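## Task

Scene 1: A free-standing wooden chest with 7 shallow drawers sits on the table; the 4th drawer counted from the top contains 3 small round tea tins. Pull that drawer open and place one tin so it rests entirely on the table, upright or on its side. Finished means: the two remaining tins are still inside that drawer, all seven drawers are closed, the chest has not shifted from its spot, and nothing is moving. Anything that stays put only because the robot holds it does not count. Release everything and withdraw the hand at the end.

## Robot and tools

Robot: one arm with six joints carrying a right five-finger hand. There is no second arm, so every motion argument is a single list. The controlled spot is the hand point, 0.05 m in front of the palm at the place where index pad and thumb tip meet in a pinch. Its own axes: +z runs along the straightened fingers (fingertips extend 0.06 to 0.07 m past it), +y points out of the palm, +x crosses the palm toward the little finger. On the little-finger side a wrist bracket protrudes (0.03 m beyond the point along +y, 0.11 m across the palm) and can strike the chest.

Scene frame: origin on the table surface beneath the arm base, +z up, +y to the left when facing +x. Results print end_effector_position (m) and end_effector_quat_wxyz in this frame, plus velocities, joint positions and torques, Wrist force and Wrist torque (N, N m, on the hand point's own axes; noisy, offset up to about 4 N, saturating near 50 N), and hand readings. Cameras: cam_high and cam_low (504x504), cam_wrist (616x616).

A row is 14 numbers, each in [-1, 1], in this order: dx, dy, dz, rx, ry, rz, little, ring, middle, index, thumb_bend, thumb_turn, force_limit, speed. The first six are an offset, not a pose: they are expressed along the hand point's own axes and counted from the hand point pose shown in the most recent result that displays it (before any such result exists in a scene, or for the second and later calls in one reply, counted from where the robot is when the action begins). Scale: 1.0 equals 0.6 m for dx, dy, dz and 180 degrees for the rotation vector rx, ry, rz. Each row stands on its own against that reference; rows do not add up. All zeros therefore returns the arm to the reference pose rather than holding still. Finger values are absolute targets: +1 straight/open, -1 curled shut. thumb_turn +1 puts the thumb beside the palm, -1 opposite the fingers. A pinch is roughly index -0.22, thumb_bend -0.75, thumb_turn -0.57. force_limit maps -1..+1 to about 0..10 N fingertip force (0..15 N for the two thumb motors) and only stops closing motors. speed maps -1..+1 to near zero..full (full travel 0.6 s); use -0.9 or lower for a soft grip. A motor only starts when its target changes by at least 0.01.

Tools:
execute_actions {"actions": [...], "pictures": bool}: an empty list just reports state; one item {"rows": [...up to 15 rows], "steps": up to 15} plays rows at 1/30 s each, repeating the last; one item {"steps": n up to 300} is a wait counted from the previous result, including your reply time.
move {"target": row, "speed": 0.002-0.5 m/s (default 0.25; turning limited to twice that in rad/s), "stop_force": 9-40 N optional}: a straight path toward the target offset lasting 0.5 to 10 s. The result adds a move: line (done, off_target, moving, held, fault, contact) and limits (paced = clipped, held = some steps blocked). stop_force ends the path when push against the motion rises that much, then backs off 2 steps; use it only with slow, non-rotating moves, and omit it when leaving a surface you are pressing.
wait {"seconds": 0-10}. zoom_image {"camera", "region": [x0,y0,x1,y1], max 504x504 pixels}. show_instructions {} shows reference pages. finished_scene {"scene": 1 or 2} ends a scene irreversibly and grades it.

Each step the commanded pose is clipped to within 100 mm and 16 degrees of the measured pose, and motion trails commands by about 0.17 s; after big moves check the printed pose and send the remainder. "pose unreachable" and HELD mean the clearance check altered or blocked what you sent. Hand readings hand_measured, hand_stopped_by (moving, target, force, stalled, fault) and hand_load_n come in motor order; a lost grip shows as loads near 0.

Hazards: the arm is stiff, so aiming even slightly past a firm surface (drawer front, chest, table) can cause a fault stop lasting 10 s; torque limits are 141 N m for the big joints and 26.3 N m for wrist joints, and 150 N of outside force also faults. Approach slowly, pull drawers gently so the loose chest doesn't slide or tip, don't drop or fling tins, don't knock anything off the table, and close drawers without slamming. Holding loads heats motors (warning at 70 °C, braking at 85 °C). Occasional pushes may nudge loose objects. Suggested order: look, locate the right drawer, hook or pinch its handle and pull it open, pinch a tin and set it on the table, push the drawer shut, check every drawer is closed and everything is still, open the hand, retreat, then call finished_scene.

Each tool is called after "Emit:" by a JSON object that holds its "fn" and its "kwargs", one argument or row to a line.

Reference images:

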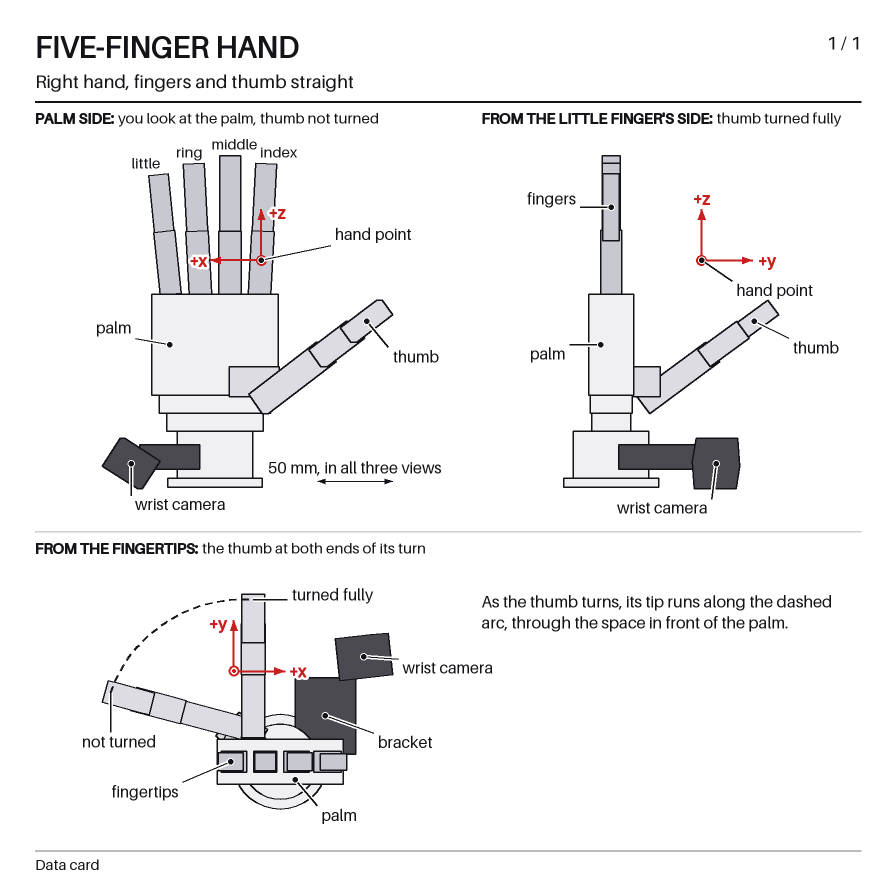

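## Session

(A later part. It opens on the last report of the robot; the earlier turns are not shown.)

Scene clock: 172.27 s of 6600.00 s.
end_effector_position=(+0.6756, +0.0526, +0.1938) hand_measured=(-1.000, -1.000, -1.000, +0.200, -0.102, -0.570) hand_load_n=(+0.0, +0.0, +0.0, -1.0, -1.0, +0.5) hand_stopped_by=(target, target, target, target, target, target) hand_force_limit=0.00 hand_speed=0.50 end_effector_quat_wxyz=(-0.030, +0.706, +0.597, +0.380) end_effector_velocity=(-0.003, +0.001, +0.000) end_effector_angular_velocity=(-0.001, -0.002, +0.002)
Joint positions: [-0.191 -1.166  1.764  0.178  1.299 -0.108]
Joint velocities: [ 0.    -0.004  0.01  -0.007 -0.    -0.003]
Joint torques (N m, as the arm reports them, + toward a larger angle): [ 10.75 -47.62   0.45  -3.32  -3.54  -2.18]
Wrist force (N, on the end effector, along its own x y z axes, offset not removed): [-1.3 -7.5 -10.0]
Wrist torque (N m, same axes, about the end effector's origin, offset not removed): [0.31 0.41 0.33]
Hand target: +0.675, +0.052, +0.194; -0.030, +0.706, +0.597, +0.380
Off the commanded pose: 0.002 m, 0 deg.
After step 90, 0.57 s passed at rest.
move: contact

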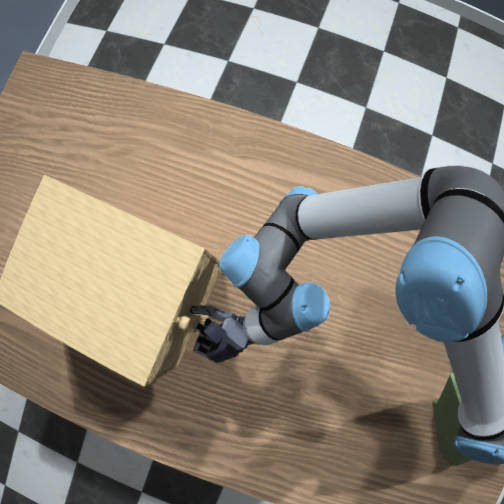

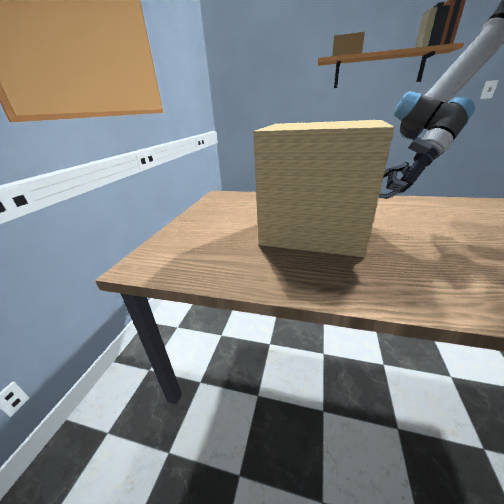

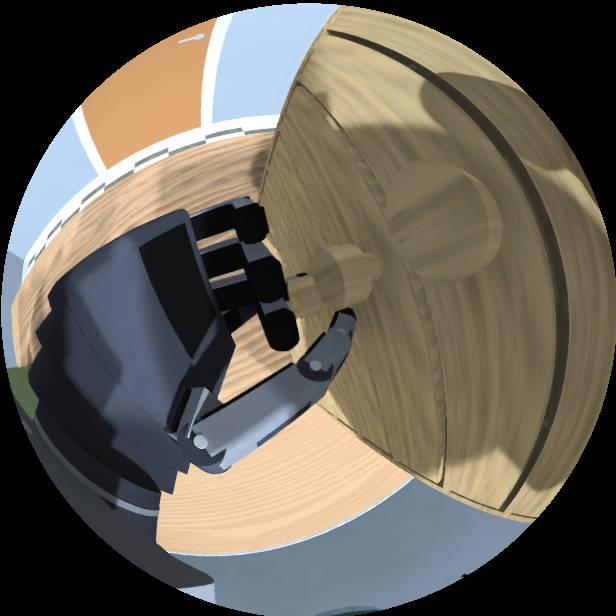

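Emit:
{"fn": "execute_actions", "kwargs": {
  "actions": [
    {"rows":[[0,-0.004,-0.002,0,0,0,-1,-1,-1,-0.1,-0.7,-0.57,0.3,-0.6]],"steps":15}
  ],
  "pictures": false
}}

Emit:
{"fn": "wait", "kwargs": {
  "seconds": 1.0
}}

Emit:
{"fn": "zoom_image", "kwargs": {
  "camera": "cam_wrist",
  "region": [250, 220, 410, 380]
}}

Scene clock: 175.60 s of 6600.00 s.
end_effector_position=(+0.6729, +0.0526, +0.1936) hand_measured=(-1.000, -1.000, -1.000, +0.050, -0.268, -0.570) hand_load_n=(+0.0, +0.0, +0.0, +8.0, +0.0, +0.0) hand_stopped_by=(target, target, target, force, moving, target) hand_force_limit=0.30 hand_speed=-0.60 end_effector_quat_wxyz=(-0.030, +0.706, +0.597, +0.380) end_effector_velocity=(-0.002, +0.000, -0.001) end_effector_angular_velocity=(+0.000, +0.002, +0.001)
Joint positions: [-0.192 -1.17   1.773  0.174  1.298 -0.109]
Joint velocities: [-0.001 -0.001  0.003 -0.    -0.    -0.001]
Joint torques (N m, as the arm reports them, + toward a larger angle): [  7.48 -51.15   4.98  -0.6   -4.13  -2.02]
Wrist force (N, on the end effector, along its own x y z axes, offset not removed): [-1.0 0.6 8.0]
Wrist torque (N m, same axes, about the end effector's origin, offset not removed): [0.37 -0.01 0.48]
Hand target: +0.673, +0.053, +0.194; -0.030, +0.706, +0.597, +0.380
Off the commanded pose: 0.000 m, 0 deg.
Steps of this call (steps 1 to 85: nothing new was sent; steps 86 to 100: all 15 steps of this action). Readings (end_effector_position | what the end effector reports):
86: (+0.6753, +0.0524, +0.1939) | hand_measured=(-1.000, -1.000, -1.000, +0.200, -0.100, -0.570) hand_load_n=(+0.0, +0.0, +0.0, +0.0, -1.5, +0.5) hand_stopped_by=(target, target, target, moving, moving, target) hand_force_limit=0.30 hand_speed=-0.60
87: (+0.6749, +0.0524, +0.1938) | hand_measured=(-1.000, -1.000, -1.000, +0.200, -0.100, -0.570) hand_load_n=(+0.0, +0.0, +0.0, +0.0, -1.5, +0.5) hand_stopped_by=(target, target, target, moving, moving, target) hand_force_limit=0.30 hand_speed=-0.60
89: (+0.6741, +0.0525, +0.1938) | hand_measured=(-1.000, -1.000, -1.000, +0.180, -0.112, -0.570) hand_load_n=(+0.0, +0.0, +0.0, +0.0, +0.0, +0.5) hand_stopped_by=(target, target, target, moving, moving, target) hand_force_limit=0.30 hand_speed=-0.60
93: (+0.6733, +0.0526, +0.1937) | hand_measured=(-1.000, -1.000, -1.000, +0.092, -0.168, -0.570) hand_load_n=(+0.0, +0.0, +0.0, +2.0, +0.0, +0.0) hand_stopped_by=(target, target, target, moving, moving, target) hand_force_limit=0.30 hand_speed=-0.60
100: the state above

Scene clock: 176.60 s of 6600.00 s.
end_effector_position=(+0.6729, +0.0526, +0.1936) hand_measured=(-1.000, -1.000, -1.000, +0.050, -0.488, -0.570) hand_load_n=(+0.0, +0.0, +0.0, +9.5, +10.0, +1.0) hand_stopped_by=(target, target, target, force, force, target) hand_force_limit=0.30 hand_speed=-0.60 end_effector_quat_wxyz=(-0.030, +0.706, +0.597, +0.380) end_effector_velocity=(-0.001, +0.000, -0.001) end_effector_angular_velocity=(+0.000, +0.003, +0.000)
Joint positions: [-0.192 -1.17   1.773  0.174  1.298 -0.109]
Joint velocities: [-0.001  0.     0.002  0.    -0.     0.   ]
Joint torques (N m, as the arm reports them, + toward a larger angle): [ 10.49 -45.82   4.06   1.91  -3.73  -1.8 ]
Wrist force (N, on the end effector, along its own x y z axes, offset not removed): [-0.9 -1.8 2.2]
Wrist torque (N m, same axes, about the end effector's origin, offset not removed): [0.06 0.23 0.39]
Hand target: +0.673, +0.053, +0.194; -0.030, +0.706, +0.597, +0.380
Off the commanded pose: 0.000 m, 0 deg.
Steps of this call (steps 1 to 30: nothing new was sent). Readings (end_effector_position | what the end effector reports):
1: (+0.6729, +0.0526, +0.1936) | hand_measured=(-1.000, -1.000, -1.000, +0.050, -0.282, -0.570) hand_load_n=(+0.0, +0.0, +0.0, +8.0, +0.0, +0.0) hand_stopped_by=(target, target, target, force, moving, target) hand_force_limit=0.30 hand_speed=-0.60
2: (+0.6729, +0.0526, +0.1936) | hand_measured=(-1.000, -1.000, -1.000, +0.050, -0.296, -0.570) hand_load_n=(+0.0, +0.0, +0.0, +8.0, +0.0, +0.0) hand_stopped_by=(target, target, target, force, moving, target) hand_force_limit=0.30 hand_speed=-0.60
4: (+0.6729, +0.0526, +0.1936) | hand_measured=(-1.000, -1.000, -1.000, +0.050, -0.324, -0.570) hand_load_n=(+0.0, +0.0, +0.0, +8.0, +0.0, +0.0) hand_stopped_by=(target, target, target, force, moving, target) hand_force_limit=0.30 hand_speed=-0.60
8: (+0.6729, +0.0527, +0.1936) | hand_measured=(-1.000, -1.000, -1.000, +0.050, -0.380, -0.570) hand_load_n=(+0.0, +0.0, +0.0, +8.0, +0.0, +0.0) hand_stopped_by=(target, target, target, force, moving, target) hand_force_limit=0.30 hand_speed=-0.60
30: the state above

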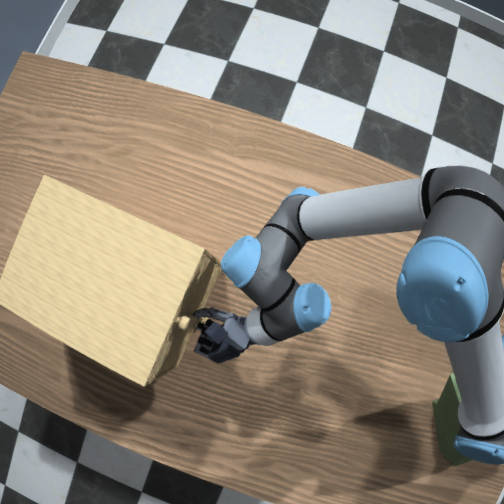

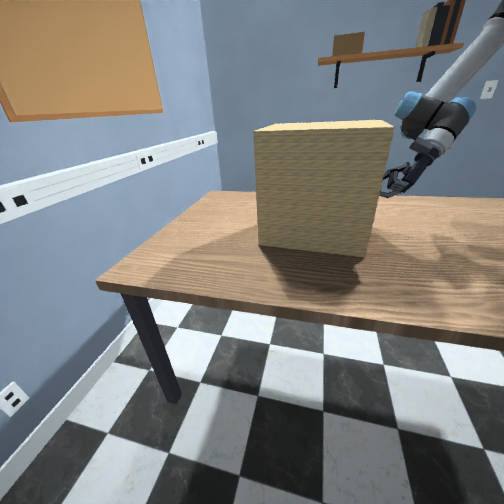

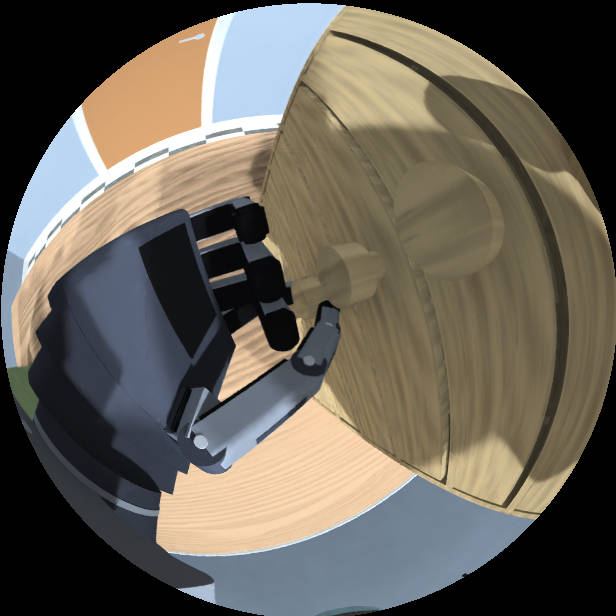

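Region (250, 220, 410, 380) of cam_wrist's 616x616 image, scaled by 3.150, with more detail than that image has.

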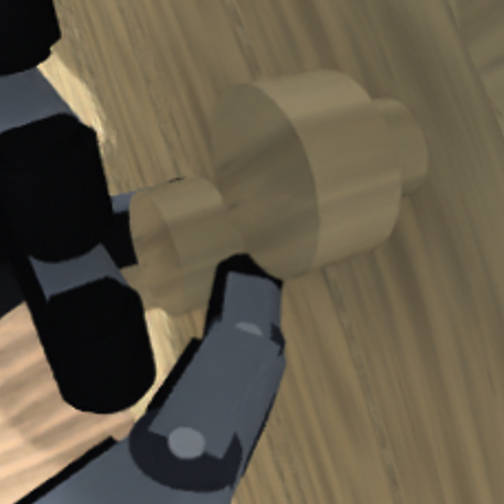

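Emit:
{"fn": "move", "kwargs": {
  "target": [0.0023,-0.0297,-0.0153,0,0,0,-1,-1,-1,-0.1,-0.7,-0.57,0.3,-0.6],
  "speed": 0.02,
  "stop_force": 15
}}

Scene clock: 179.97 s of 6600.00 s.
end_effector_position=(+0.6532, +0.0543, +0.1936) hand_measured=(-1.000, -1.000, -1.000, +0.050, -0.488, -0.570) hand_load_n=(+0.0, +0.0, +0.0, +9.5, +9.5, +0.5) hand_stopped_by=(target, target, target, force, force, target) hand_force_limit=0.30 hand_speed=-0.60 end_effector_quat_wxyz=(-0.030, +0.706, +0.597, +0.380) end_effector_velocity=(-0.002, +0.000, +0.000) end_effector_angular_velocity=(+0.000, -0.000, +0.000)
Joint positions: [-0.199 -1.199  1.837  0.14   1.292 -0.115]
Joint velocities: [-0.001 -0.003  0.007 -0.004 -0.001 -0.   ]
Joint torques (N m, as the arm reports them, + toward a larger angle): [  6.16 -47.75   6.22  -0.91  -3.87  -1.71]
Wrist force (N, on the end effector, along its own x y z axes, offset not removed): [3.3 -0.3 2.1]
Wrist torque (N m, same axes, about the end effector's origin, offset not removed): [0.02 -0.37 0.47]
Hand target: +0.653, +0.054, +0.194; -0.030, +0.706, +0.597, +0.380
Off the commanded pose: 0.000 m, 0 deg.
move: done

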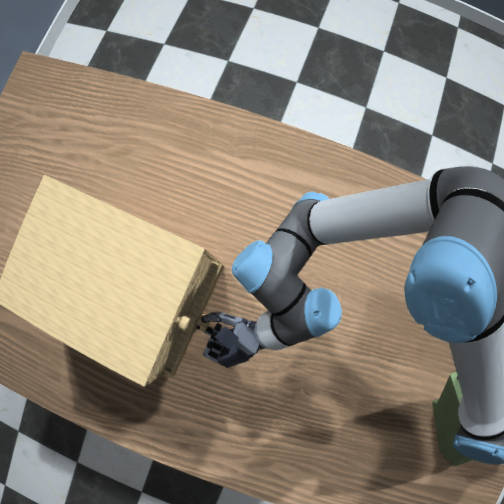

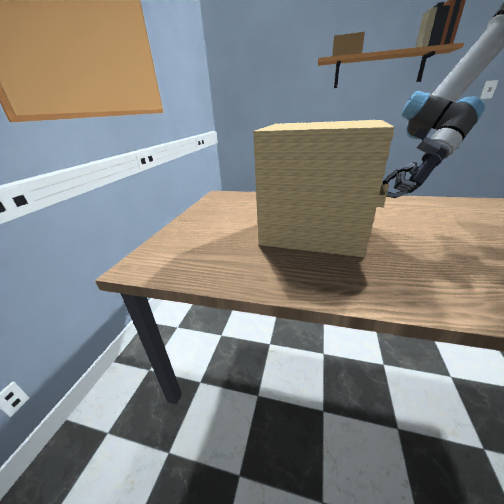

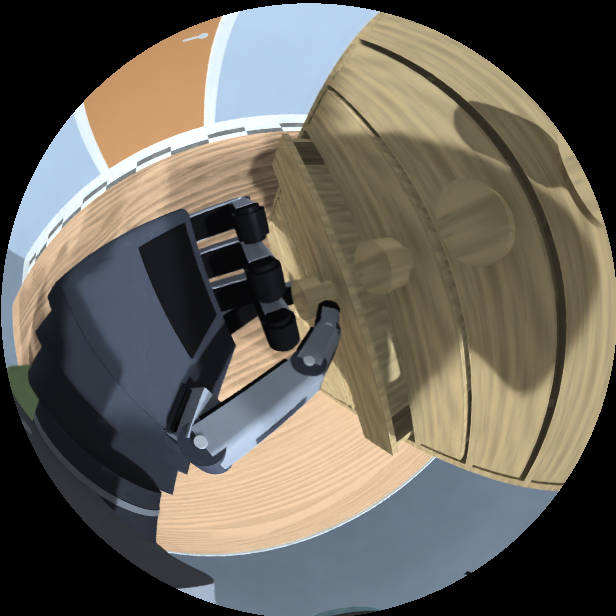

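The drawer is sliding out. I'll pull it another 6 cm.

Emit:
{"fn": "move", "kwargs": {
  "target": [0.007,-0.089,-0.046,0,0,0,-1,-1,-1,-0.1,-0.7,-0.57,0.3,-0.6],
  "speed": 0.04,
  "stop_force": 15
}}

Scene clock: 182.90 s of 6600.00 s.
end_effector_position=(+0.5934, +0.0593, +0.1936) hand_measured=(-1.000, -1.000, -1.000, +0.050, -0.488, -0.570) hand_load_n=(+0.0, +0.0, +0.0, +9.5, +9.5, +0.5) hand_stopped_by=(target, target, target, force, force, target) hand_force_limit=0.30 hand_speed=-0.60 end_effector_quat_wxyz=(-0.030, +0.706, +0.597, +0.380) end_effector_velocity=(-0.001, -0.000, +0.001) end_effector_angular_velocity=(-0.001, -0.003, -0.000)
Joint positions: [-0.227 -1.281  2.023  0.041  1.273 -0.135]
Joint velocities: [-0.001 -0.004  0.006 -0.005 -0.001 -0.002]
Joint torques (N m, as the arm reports them, + toward a larger angle): [  4.5  -42.99   8.34  -0.71  -3.84  -2.01]
Wrist force (N, on the end effector, along its own x y z axes, offset not removed): [1.1 1.8 2.1]
Wrist torque (N m, same axes, about the end effector's origin, offset not removed): [0.30 -0.01 0.48]
Hand target: +0.593, +0.059, +0.194; -0.030, +0.706, +0.597, +0.380
Off the commanded pose: 0.000 m, 0 deg.
move: done

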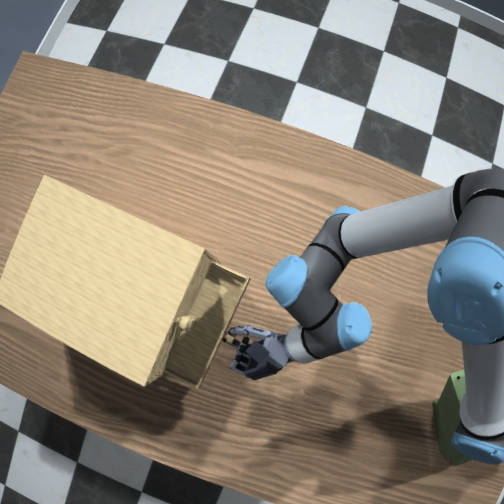

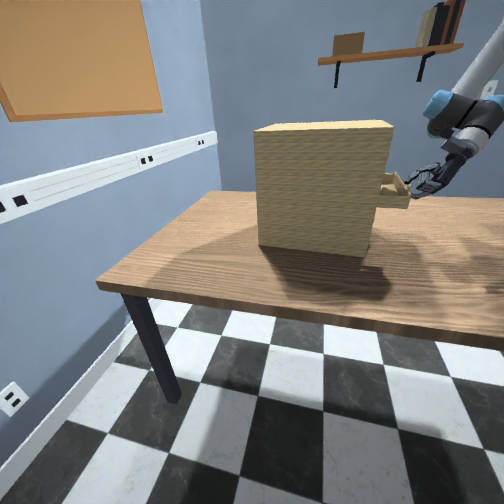

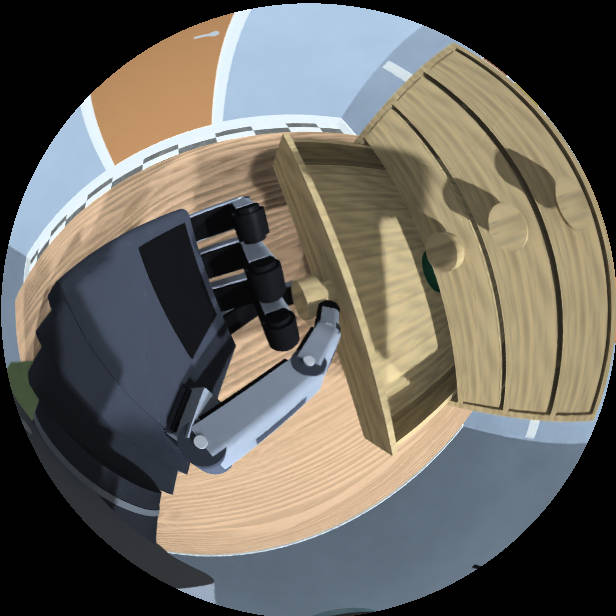

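Emit:
{"fn": "move", "kwargs": {
  "target": [0.0117,-0.148,-0.077,0,0,0,-1,-1,-1,-0.1,-0.7,-0.57,0.3,-0.6],
  "speed": 0.05,
  "stop_force": 15
}}

Scene clock: 186.33 s of 6600.00 s.
end_effector_position=(+0.4937, +0.0675, +0.1939) hand_measured=(-1.000, -1.000, -1.000, +0.050, -0.488, -0.570) hand_load_n=(+0.0, +0.0, +0.0, +9.5, +9.5, +0.5) hand_stopped_by=(target, target, target, force, force, target) hand_force_limit=0.30 hand_speed=-0.60 end_effector_quat_wxyz=(-0.030, +0.706, +0.597, +0.380) end_effector_velocity=(-0.002, +0.001, +0.000) end_effector_angular_velocity=(+0.000, -0.001, +0.001)
Joint positions: [-0.302 -1.403  2.319 -0.114  1.22  -0.191]
Joint velocities: [-0.002 -0.003  0.007 -0.004 -0.002 -0.002]
Joint torques (N m, as the arm reports them, + toward a larger angle): [  0.7  -37.28  14.04  -0.56  -4.03  -1.98]
Wrist force (N, on the end effector, along its own x y z axes, offset not removed): [-1.4 1.6 2.4]
Wrist torque (N m, same axes, about the end effector's origin, offset not removed): [0.39 0.30 0.29]
Hand target: +0.493, +0.067, +0.194; -0.030, +0.706, +0.597, +0.380
Off the commanded pose: 0.000 m, 0 deg.
move: done

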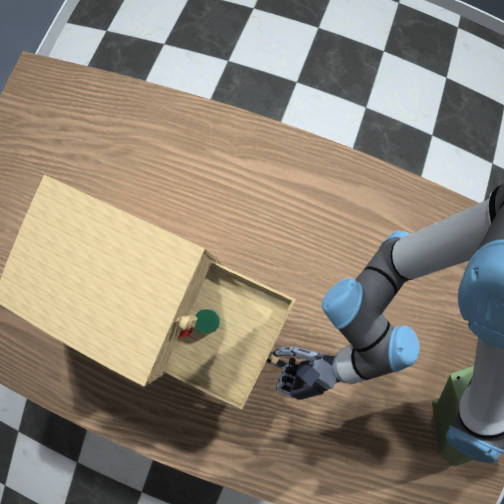

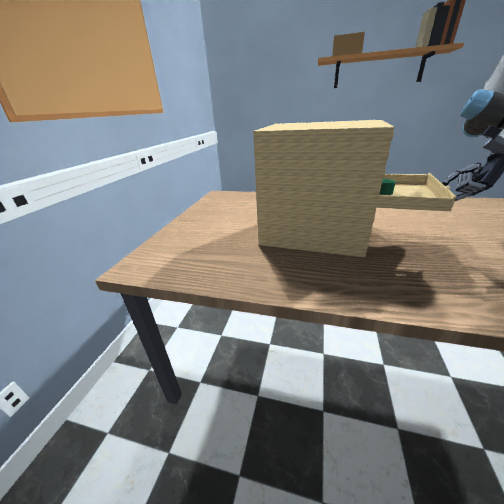

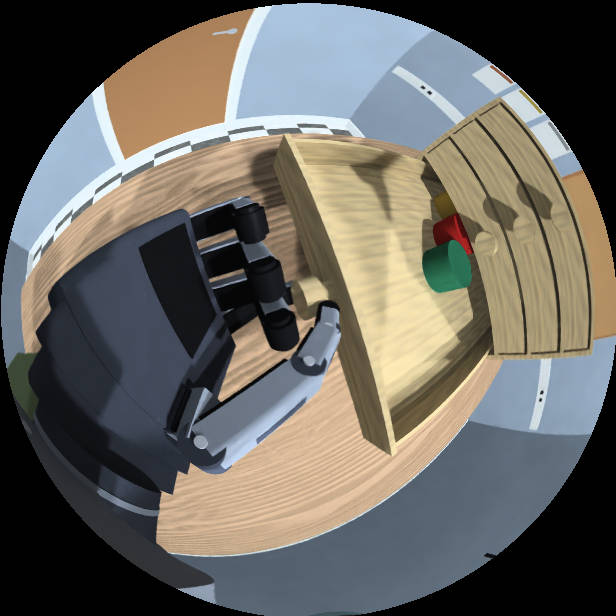

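Emit:
{"fn": "move", "kwargs": {
  "target": [0.0058,-0.074,-0.0385,0,0,0,-1,-1,-1,-0.1,-0.7,-0.57,0.3,-0.6],
  "speed": 0.04,
  "stop_force": 10
}}

Emit:
{"fn": "zoom_image", "kwargs": {
  "camera": "cam_high",
  "region": [150, 250, 330, 430]
}}

Emit:
{"fn": "zoom_image", "kwargs": {
  "camera": "cam_low",
  "region": [350, 110, 504, 264]
}}

Scene clock: 190.43 s of 6600.00 s.
end_effector_position=(+0.4440, +0.0715, +0.1940) hand_measured=(-1.000, -1.000, -1.000, +0.050, -0.488, -0.570) hand_load_n=(+0.0, +0.0, +0.0, +9.5, +9.5, +0.5) hand_stopped_by=(target, target, target, force, force, target) hand_force_limit=0.30 hand_speed=-0.60 end_effector_quat_wxyz=(-0.030, +0.706, +0.597, +0.380) end_effector_velocity=(-0.002, +0.000, +0.000) end_effector_angular_velocity=(+0.001, -0.002, +0.001)
Joint positions: [-0.368 -1.456  2.466 -0.189  1.175 -0.243]
Joint velocities: [-0.004 -0.003  0.007 -0.004 -0.004 -0.004]
Joint torques (N m, as the arm reports them, + toward a larger angle): [  0.14 -34.25  15.98  -0.32  -4.08  -2.08]
Wrist force (N, on the end effector, along its own x y z axes, offset not removed): [0.0 1.3 1.5]
Wrist torque (N m, same axes, about the end effector's origin, offset not removed): [0.31 0.12 0.24]
Hand target: +0.444, +0.072, +0.194; -0.030, +0.706, +0.597, +0.380
Off the commanded pose: 0.000 m, 0 deg.
move: done

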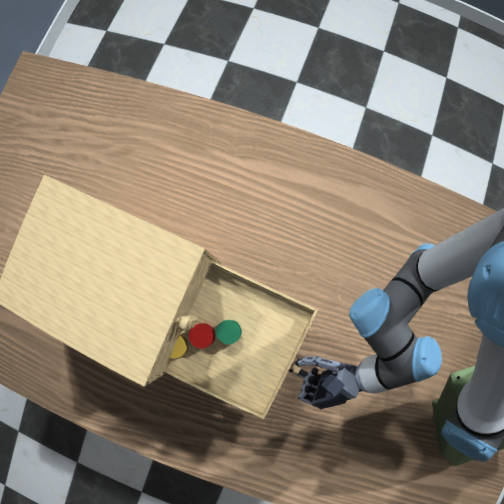

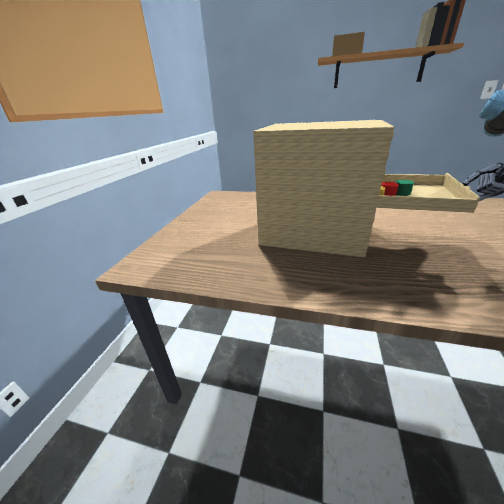

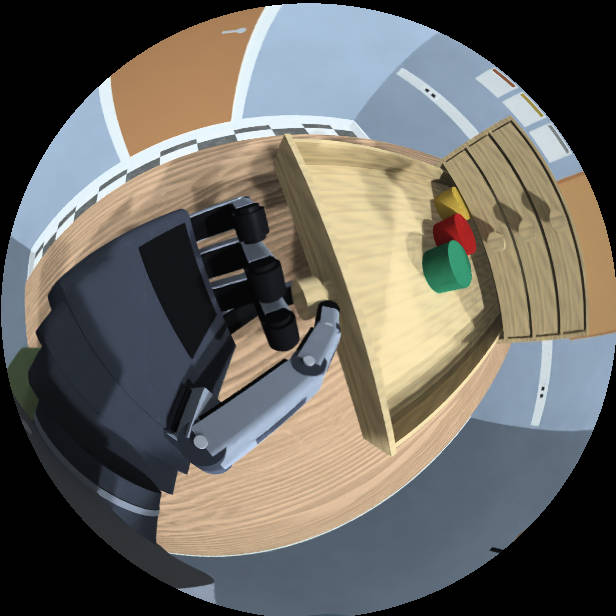

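Region (150, 250, 330, 430) of cam_high's 504x504 image, scaled by 2.800, with more detail than that image has.

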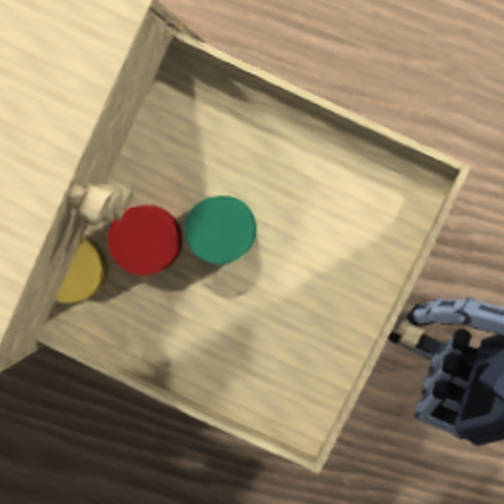

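Region (350, 110, 504, 264) of cam_low's 504x504 image, scaled by 3.273, with more detail than that image has.

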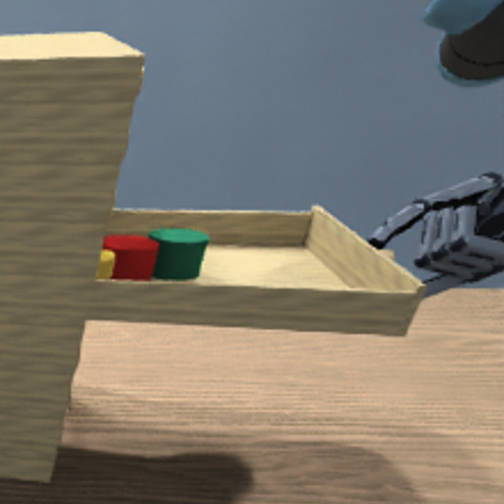

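Emit:
{"fn": "move", "kwargs": {
  "target": [0.0018,-0.0222,-0.0115,0,0,0,-1,-1,-1,-0.1,-0.7,-0.57,0.3,-0.6],
  "speed": 0.03,
  "stop_force": 10
}}

Emit:
{"fn": "execute_actions", "kwargs": {
  "actions": [
    {"rows":[[0,0,0,0,0,0,-1,-1,-1,0.3,0.0,-0.57,0.3,0.0]],"steps":12}
  ],
  "pictures": false
}}

Emit:
{"fn": "move", "kwargs": {
  "target": [0,-0.043,-0.025,0,0,0,-1,-1,-1,0.3,0.0,-0.57,0.3,0.0],
  "speed": 0.05
}}

Scene clock: 207.00 s of 6600.00 s.
end_effector_position=(+0.4293, +0.0728, +0.1940) hand_measured=(-1.000, -1.000, -1.000, +0.050, -0.488, -0.570) hand_load_n=(+0.0, +0.0, +0.0, +9.5, +9.5, +0.5) hand_stopped_by=(target, target, target, force, force, target) hand_force_limit=0.30 hand_speed=-0.60 end_effector_quat_wxyz=(-0.030, +0.706, +0.597, +0.380) end_effector_velocity=(-0.003, +0.001, -0.000) end_effector_angular_velocity=(+0.001, +0.001, +0.001)
Joint positions: [-0.395 -1.471  2.51  -0.211  1.156 -0.265]
Joint velocities: [-0.006 -0.002  0.009 -0.003 -0.004 -0.006]
Joint torques (N m, as the arm reports them, + toward a larger angle): [ -2.57 -33.3   14.88  -0.54  -3.79  -1.78]
Wrist force (N, on the end effector, along its own x y z axes, offset not removed): [0.7 2.3 1.1]
Wrist torque (N m, same axes, about the end effector's origin, offset not removed): [0.49 0.00 0.44]
Hand target: +0.429, +0.073, +0.194; -0.030, +0.706, +0.597, +0.380
Off the commanded pose: 0.000 m, 0 deg.
After step 90, 12.73 s passed at rest.
move: done

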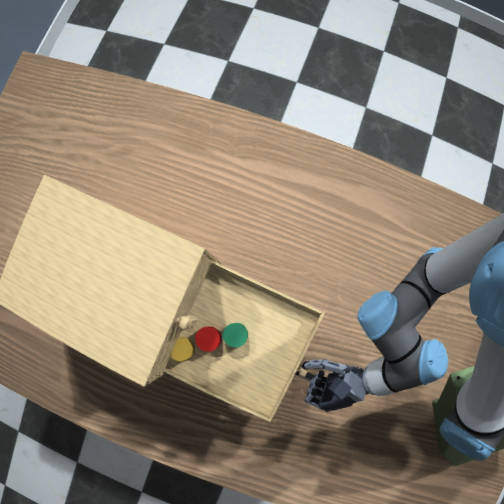

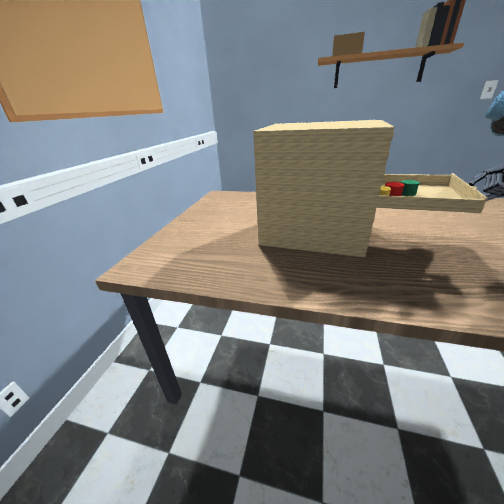

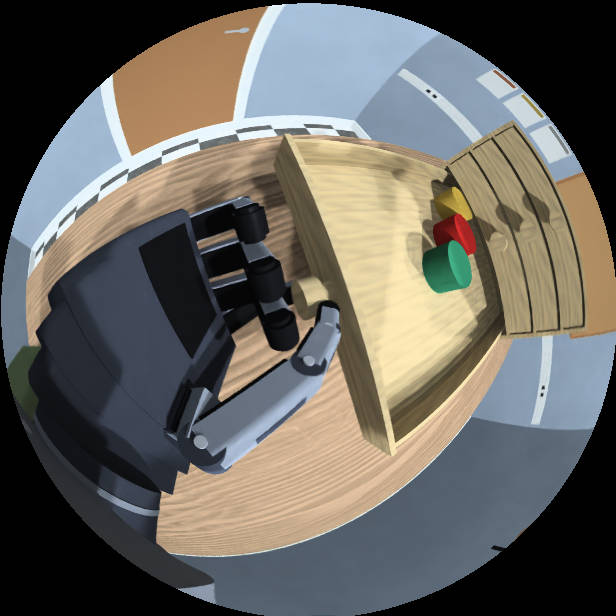

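Scene clock: 207.40 s of 6600.00 s.
end_effector_position=(+0.4292, +0.0728, +0.1940) hand_measured=(-1.000, -1.000, -1.000, +0.300, -0.182, -0.570) hand_load_n=(+0.0, +0.0, +0.0, +0.0, +0.0, +0.0) hand_stopped_by=(target, target, target, target, moving, target) hand_force_limit=0.30 hand_speed=0.00 end_effector_quat_wxyz=(-0.030, +0.706, +0.597, +0.380) end_effector_velocity=(+0.001, +0.000, +0.000) end_effector_angular_velocity=(+0.001, -0.000, -0.000)
Joint positions: [-0.395 -1.471  2.511 -0.211  1.156 -0.265]
Joint velocities: [ 0.001  0.    -0.001  0.001 -0.     0.001]
Joint torques (N m, as the arm reports them, + toward a larger angle): [ 15.79 -28.44 -13.94   2.06   0.39   1.73]
Wrist force (N, on the end effector, along its own x y z axes, offset not removed): [2.0 -0.4 -1.5]
Wrist torque (N m, same axes, about the end effector's origin, offset not removed): [0.02 0.02 0.34]
Hand target: +0.429, +0.073, +0.194; -0.030, +0.706, +0.597, +0.380
Off the commanded pose: 0.000 m, 0 deg.
Steps of this call (steps 1 to 12: all 12 steps of this action). Readings (end_effector_position | what the end effector reports):
1: (+0.4292, +0.0728, +0.1940) | hand_measured=(-1.000, -1.000, -1.000, +0.050, -0.488, -0.570) hand_load_n=(+0.0, +0.0, +0.0, +9.5, +9.5, +0.5) hand_stopped_by=(target, target, target, moving, moving, target) hand_force_limit=0.30 hand_speed=0.00
2: (+0.4292, +0.0728, +0.1940) | hand_measured=(-1.000, -1.000, -1.000, +0.050, -0.488, -0.570) hand_load_n=(+0.0, +0.0, +0.0, +9.5, +9.5, +0.5) hand_stopped_by=(target, target, target, moving, moving, target) hand_force_limit=0.30 hand_speed=0.00
4: (+0.4292, +0.0728, +0.1940) | hand_measured=(-1.000, -1.000, -1.000, +0.098, -0.462, -0.570) hand_load_n=(+0.0, +0.0, +0.0, +0.5, +0.0, +0.0) hand_stopped_by=(target, target, target, moving, moving, target) hand_force_limit=0.30 hand_speed=0.00
8: (+0.4292, +0.0728, +0.1940) | hand_measured=(-1.000, -1.000, -1.000, +0.298, -0.322, -0.570) hand_load_n=(+0.0, +0.0, +0.0, +0.0, +0.0, +0.0) hand_stopped_by=(target, target, target, moving, moving, target) hand_force_limit=0.30 hand_speed=0.00
12: the state above

Scene clock: 208.77 s of 6600.00 s.
end_effector_position=(+0.3998, +0.0727, +0.1941) hand_measured=(-1.000, -1.000, -1.000, +0.300, +0.000, -0.570) hand_load_n=(+0.0, +0.0, +0.0, +0.0, +0.0, +0.0) hand_stopped_by=(target, target, target, target, target, target) hand_force_limit=0.30 hand_speed=0.00 end_effector_quat_wxyz=(-0.030, +0.706, +0.597, +0.379) end_effector_velocity=(-0.002, -0.000, +0.000) end_effector_angular_velocity=(+0.001, -0.001, +0.001)
Joint positions: [-0.483 -1.5    2.604 -0.244  1.098 -0.337]
Joint velocities: [-0.013 -0.002  0.009 -0.001 -0.01  -0.012]
Joint torques (N m, as the arm reports them, + toward a larger angle): [ -2.91 -31.11  15.87  -0.23  -3.52  -1.98]
Wrist force (N, on the end effector, along its own x y z axes, offset not removed): [0.8 -0.9 2.4]
Wrist torque (N m, same axes, about the end effector's origin, offset not removed): [-0.31 0.02 0.28]
Hand target: +0.399, +0.073, +0.194; -0.030, +0.706, +0.597, +0.380
Off the commanded pose: 0.000 m, 0 deg.
move: done

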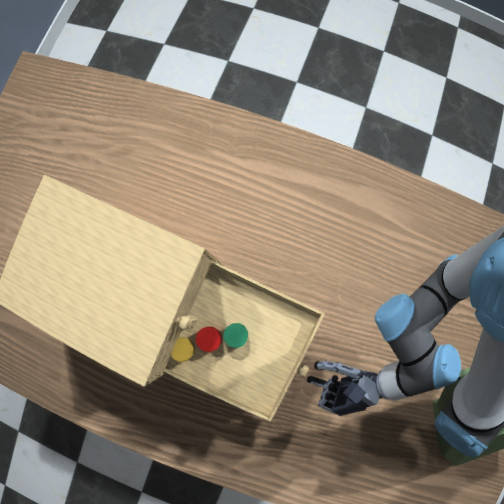

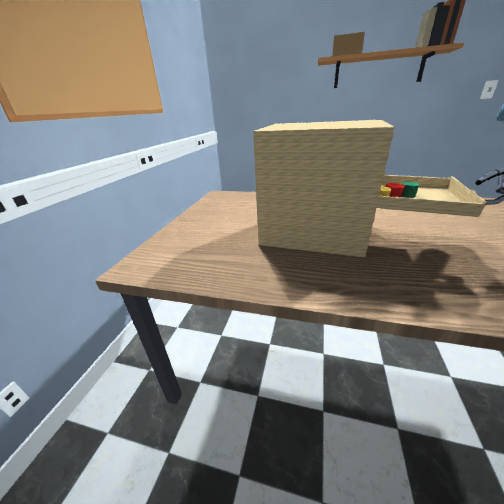

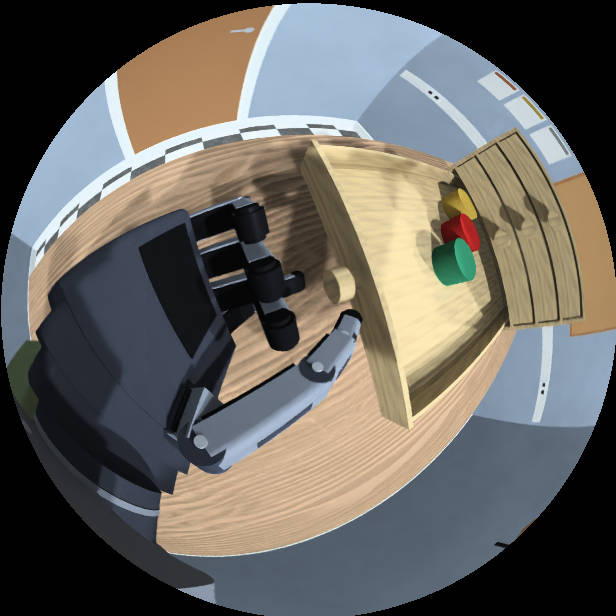

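Emit:
{"fn": "move", "kwargs": {
  "target": [0,-0.0217,-0.0125,0,0,0,-1,-1,-1,0.3,0.0,-0.57,0.3,0.5],
  "speed": 0.08
}}

Emit:
{"fn": "move", "kwargs": {
  "target": [0.096,0.068,-0.118,0,0,0,-1,-1,-1,0.3,0.3,-0.57,0.3,0.5],
  "speed": 0.2
}}

Scene clock: 213.53 s of 6600.00 s.
end_effector_position=(+0.3938, +0.0728, +0.1940) hand_measured=(-1.000, -1.000, -1.000, +0.300, +0.000, -0.570) hand_load_n=(+0.0, +0.0, +0.0, +0.0, +0.0, +0.0) hand_stopped_by=(target, target, target, target, target, target) hand_force_limit=0.30 hand_speed=0.50 end_effector_quat_wxyz=(-0.030, +0.706, +0.597, +0.379) end_effector_velocity=(+0.001, -0.001, +0.000) end_effector_angular_velocity=(-0.001, -0.001, -0.000)
Joint positions: [-0.505 -1.505  2.624 -0.25   1.084 -0.356]
Joint velocities: [ 0.    -0.    -0.002  0.001 -0.     0.   ]
Joint torques (N m, as the arm reports them, + toward a larger angle): [ 11.01 -28.56 -11.33   1.87   0.5    1.71]
Wrist force (N, on the end effector, along its own x y z axes, offset not removed): [0.9 0.6 0.7]
Wrist torque (N m, same axes, about the end effector's origin, offset not removed): [0.00 0.24 0.42]
Hand target: +0.394, +0.073, +0.194; -0.030, +0.706, +0.597, +0.379
Off the commanded pose: 0.009 m, 0 deg.
After step 90, 1.07 s passed at rest.
move: held; limits=held; held on 11 of 21 steps, including the last
pose unreachable: on one or more control steps of this call an arm could not follow its commanded pose, so it was not sent that pose on those steps. On the call's last step it was still not sent that pose. It may still have moved: this result reports where it is.
cause: the commanded pose would bring two parts of the arm too close to each other (joints 3 (elbow) to 5 (wrist 2) lie between them).

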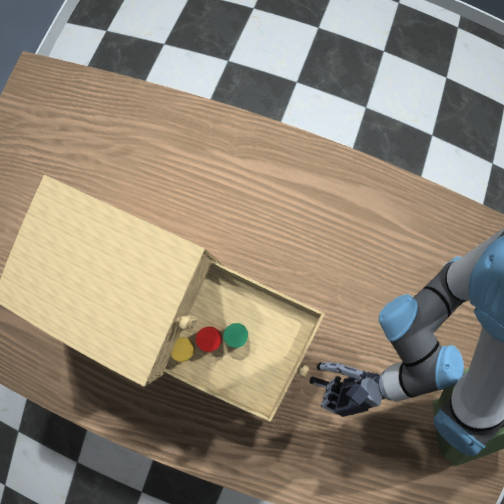

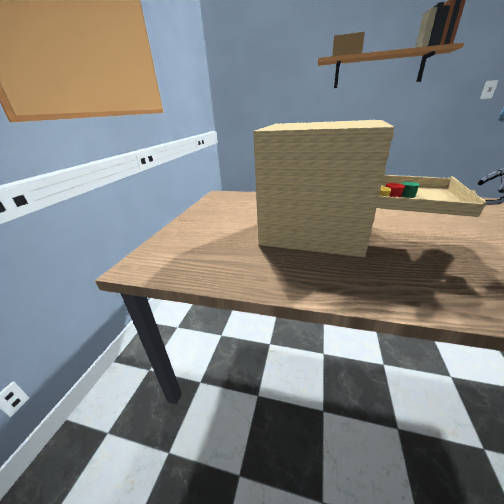

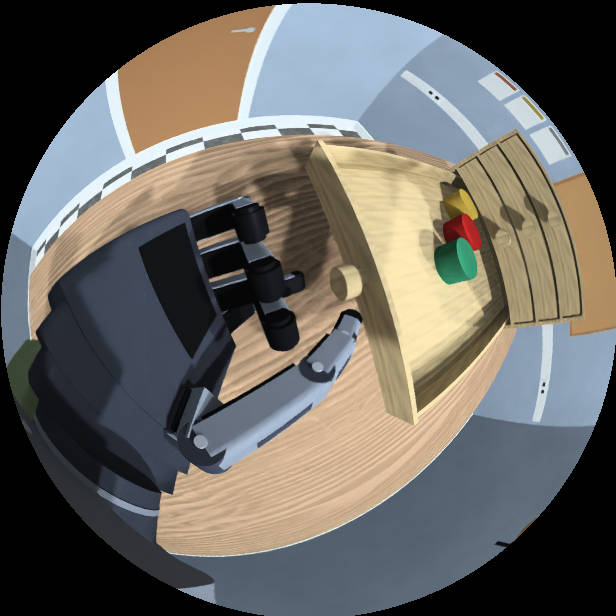

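Scene clock: 216.10 s of 6600.00 s.
end_effector_position=(+0.3936, +0.0733, +0.2938) hand_measured=(-1.000, -1.000, -1.000, +0.300, +0.300, -0.570) hand_load_n=(+0.0, +0.0, +0.0, +0.0, +0.0, +0.0) hand_stopped_by=(target, target, target, target, target, target) hand_force_limit=0.30 hand_speed=0.50 end_effector_quat_wxyz=(-0.030, +0.706, +0.597, +0.380) end_effector_velocity=(-0.001, +0.000, +0.002) end_effector_angular_velocity=(-0.004, +0.007, -0.001)
Joint positions: [-0.228 -1.85   2.533  0.101  1.272 -0.136]
Joint velocities: [ 0.02  -0.003 -0.007  0.01   0.021  0.016]
Joint torques (N m, as the arm reports them, + toward a larger angle): [ 20.15 -23.96 -22.87   3.65   1.33   1.7 ]
Wrist force (N, on the end effector, along its own x y z axes, offset not removed): [1.8 1.8 0.0]
Wrist torque (N m, same axes, about the end effector's origin, offset not removed): [0.30 0.07 0.48]
Hand target: +0.394, +0.073, +0.294; -0.030, +0.706, +0.597, +0.379
Off the commanded pose: 0.000 m, 0 deg.
move: done

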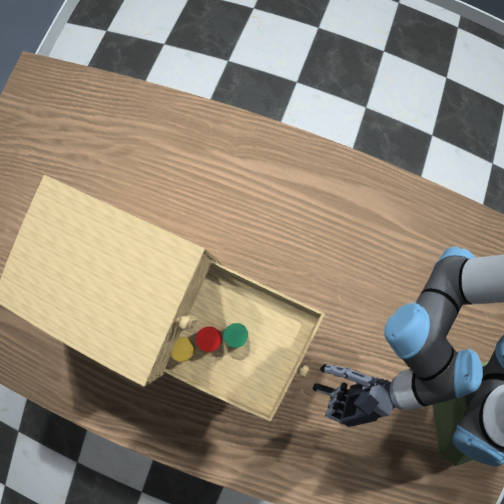

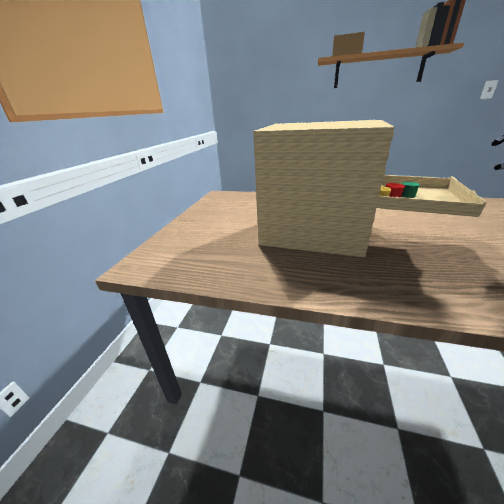

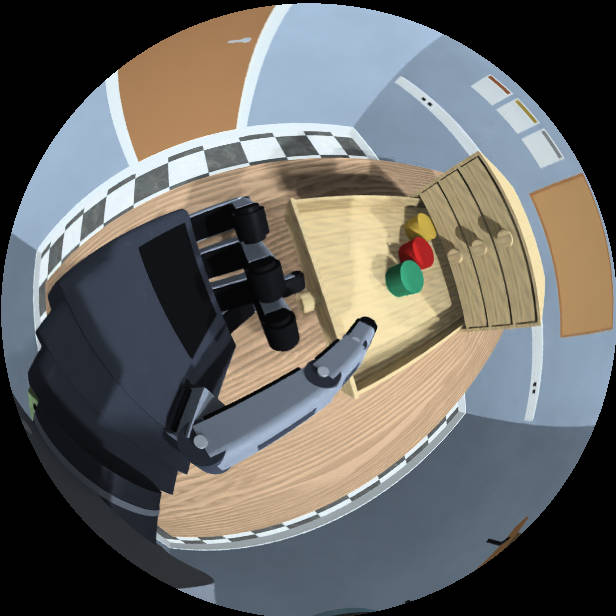

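Emit:
{"fn": "move", "kwargs": {
  "target": [-0.039,0.288,0.12,0.144,0.036,0.615,-1,-1,-1,0.3,0.3,-0.57,0.3,0.5],
  "speed": 0.35
}}

Scene clock: 220.90 s of 6600.00 s.
end_effector_position=(+0.5791, +0.0404, +0.3006) hand_measured=(-1.000, -1.000, -1.000, +0.300, +0.300, -0.570) hand_load_n=(+0.0, +0.0, +0.0, +0.0, +0.0, +0.0) hand_stopped_by=(target, target, target, target, target, target) hand_force_limit=0.30 hand_speed=0.50 end_effector_quat_wxyz=(-0.489, +0.848, -0.178, +0.103) end_effector_velocity=(+0.001, -0.000, -0.001) end_effector_angular_velocity=(+0.006, +0.012, -0.008)
Joint positions: [-0.306 -1.294  1.563  0.791  0.889  1.636]
Joint velocities: [-0.003  0.004 -0.004  0.002 -0.003  0.012]
Joint torques (N m, as the arm reports them, + toward a larger angle): [  3.28 -23.84 -27.25   4.41  -3.85   1.84]
Wrist force (N, on the end effector, along its own x y z axes, offset not removed): [1.7 2.3 -0.2]
Wrist torque (N m, same axes, about the end effector's origin, offset not removed): [0.38 0.04 0.31]
Hand target: +0.579, +0.040, +0.301; -0.489, +0.848, -0.178, +0.102
Off the commanded pose: 0.000 m, 0 deg.
move: done

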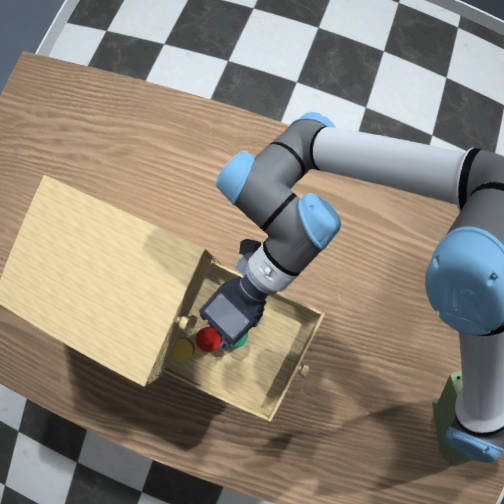

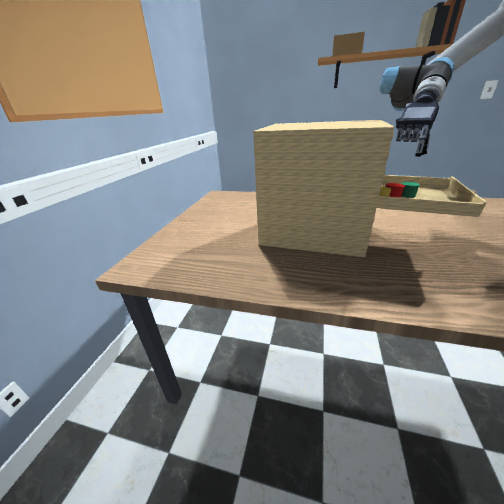

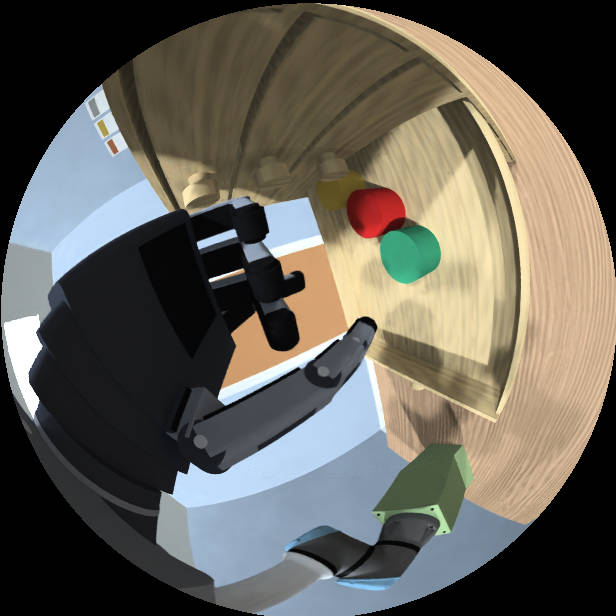

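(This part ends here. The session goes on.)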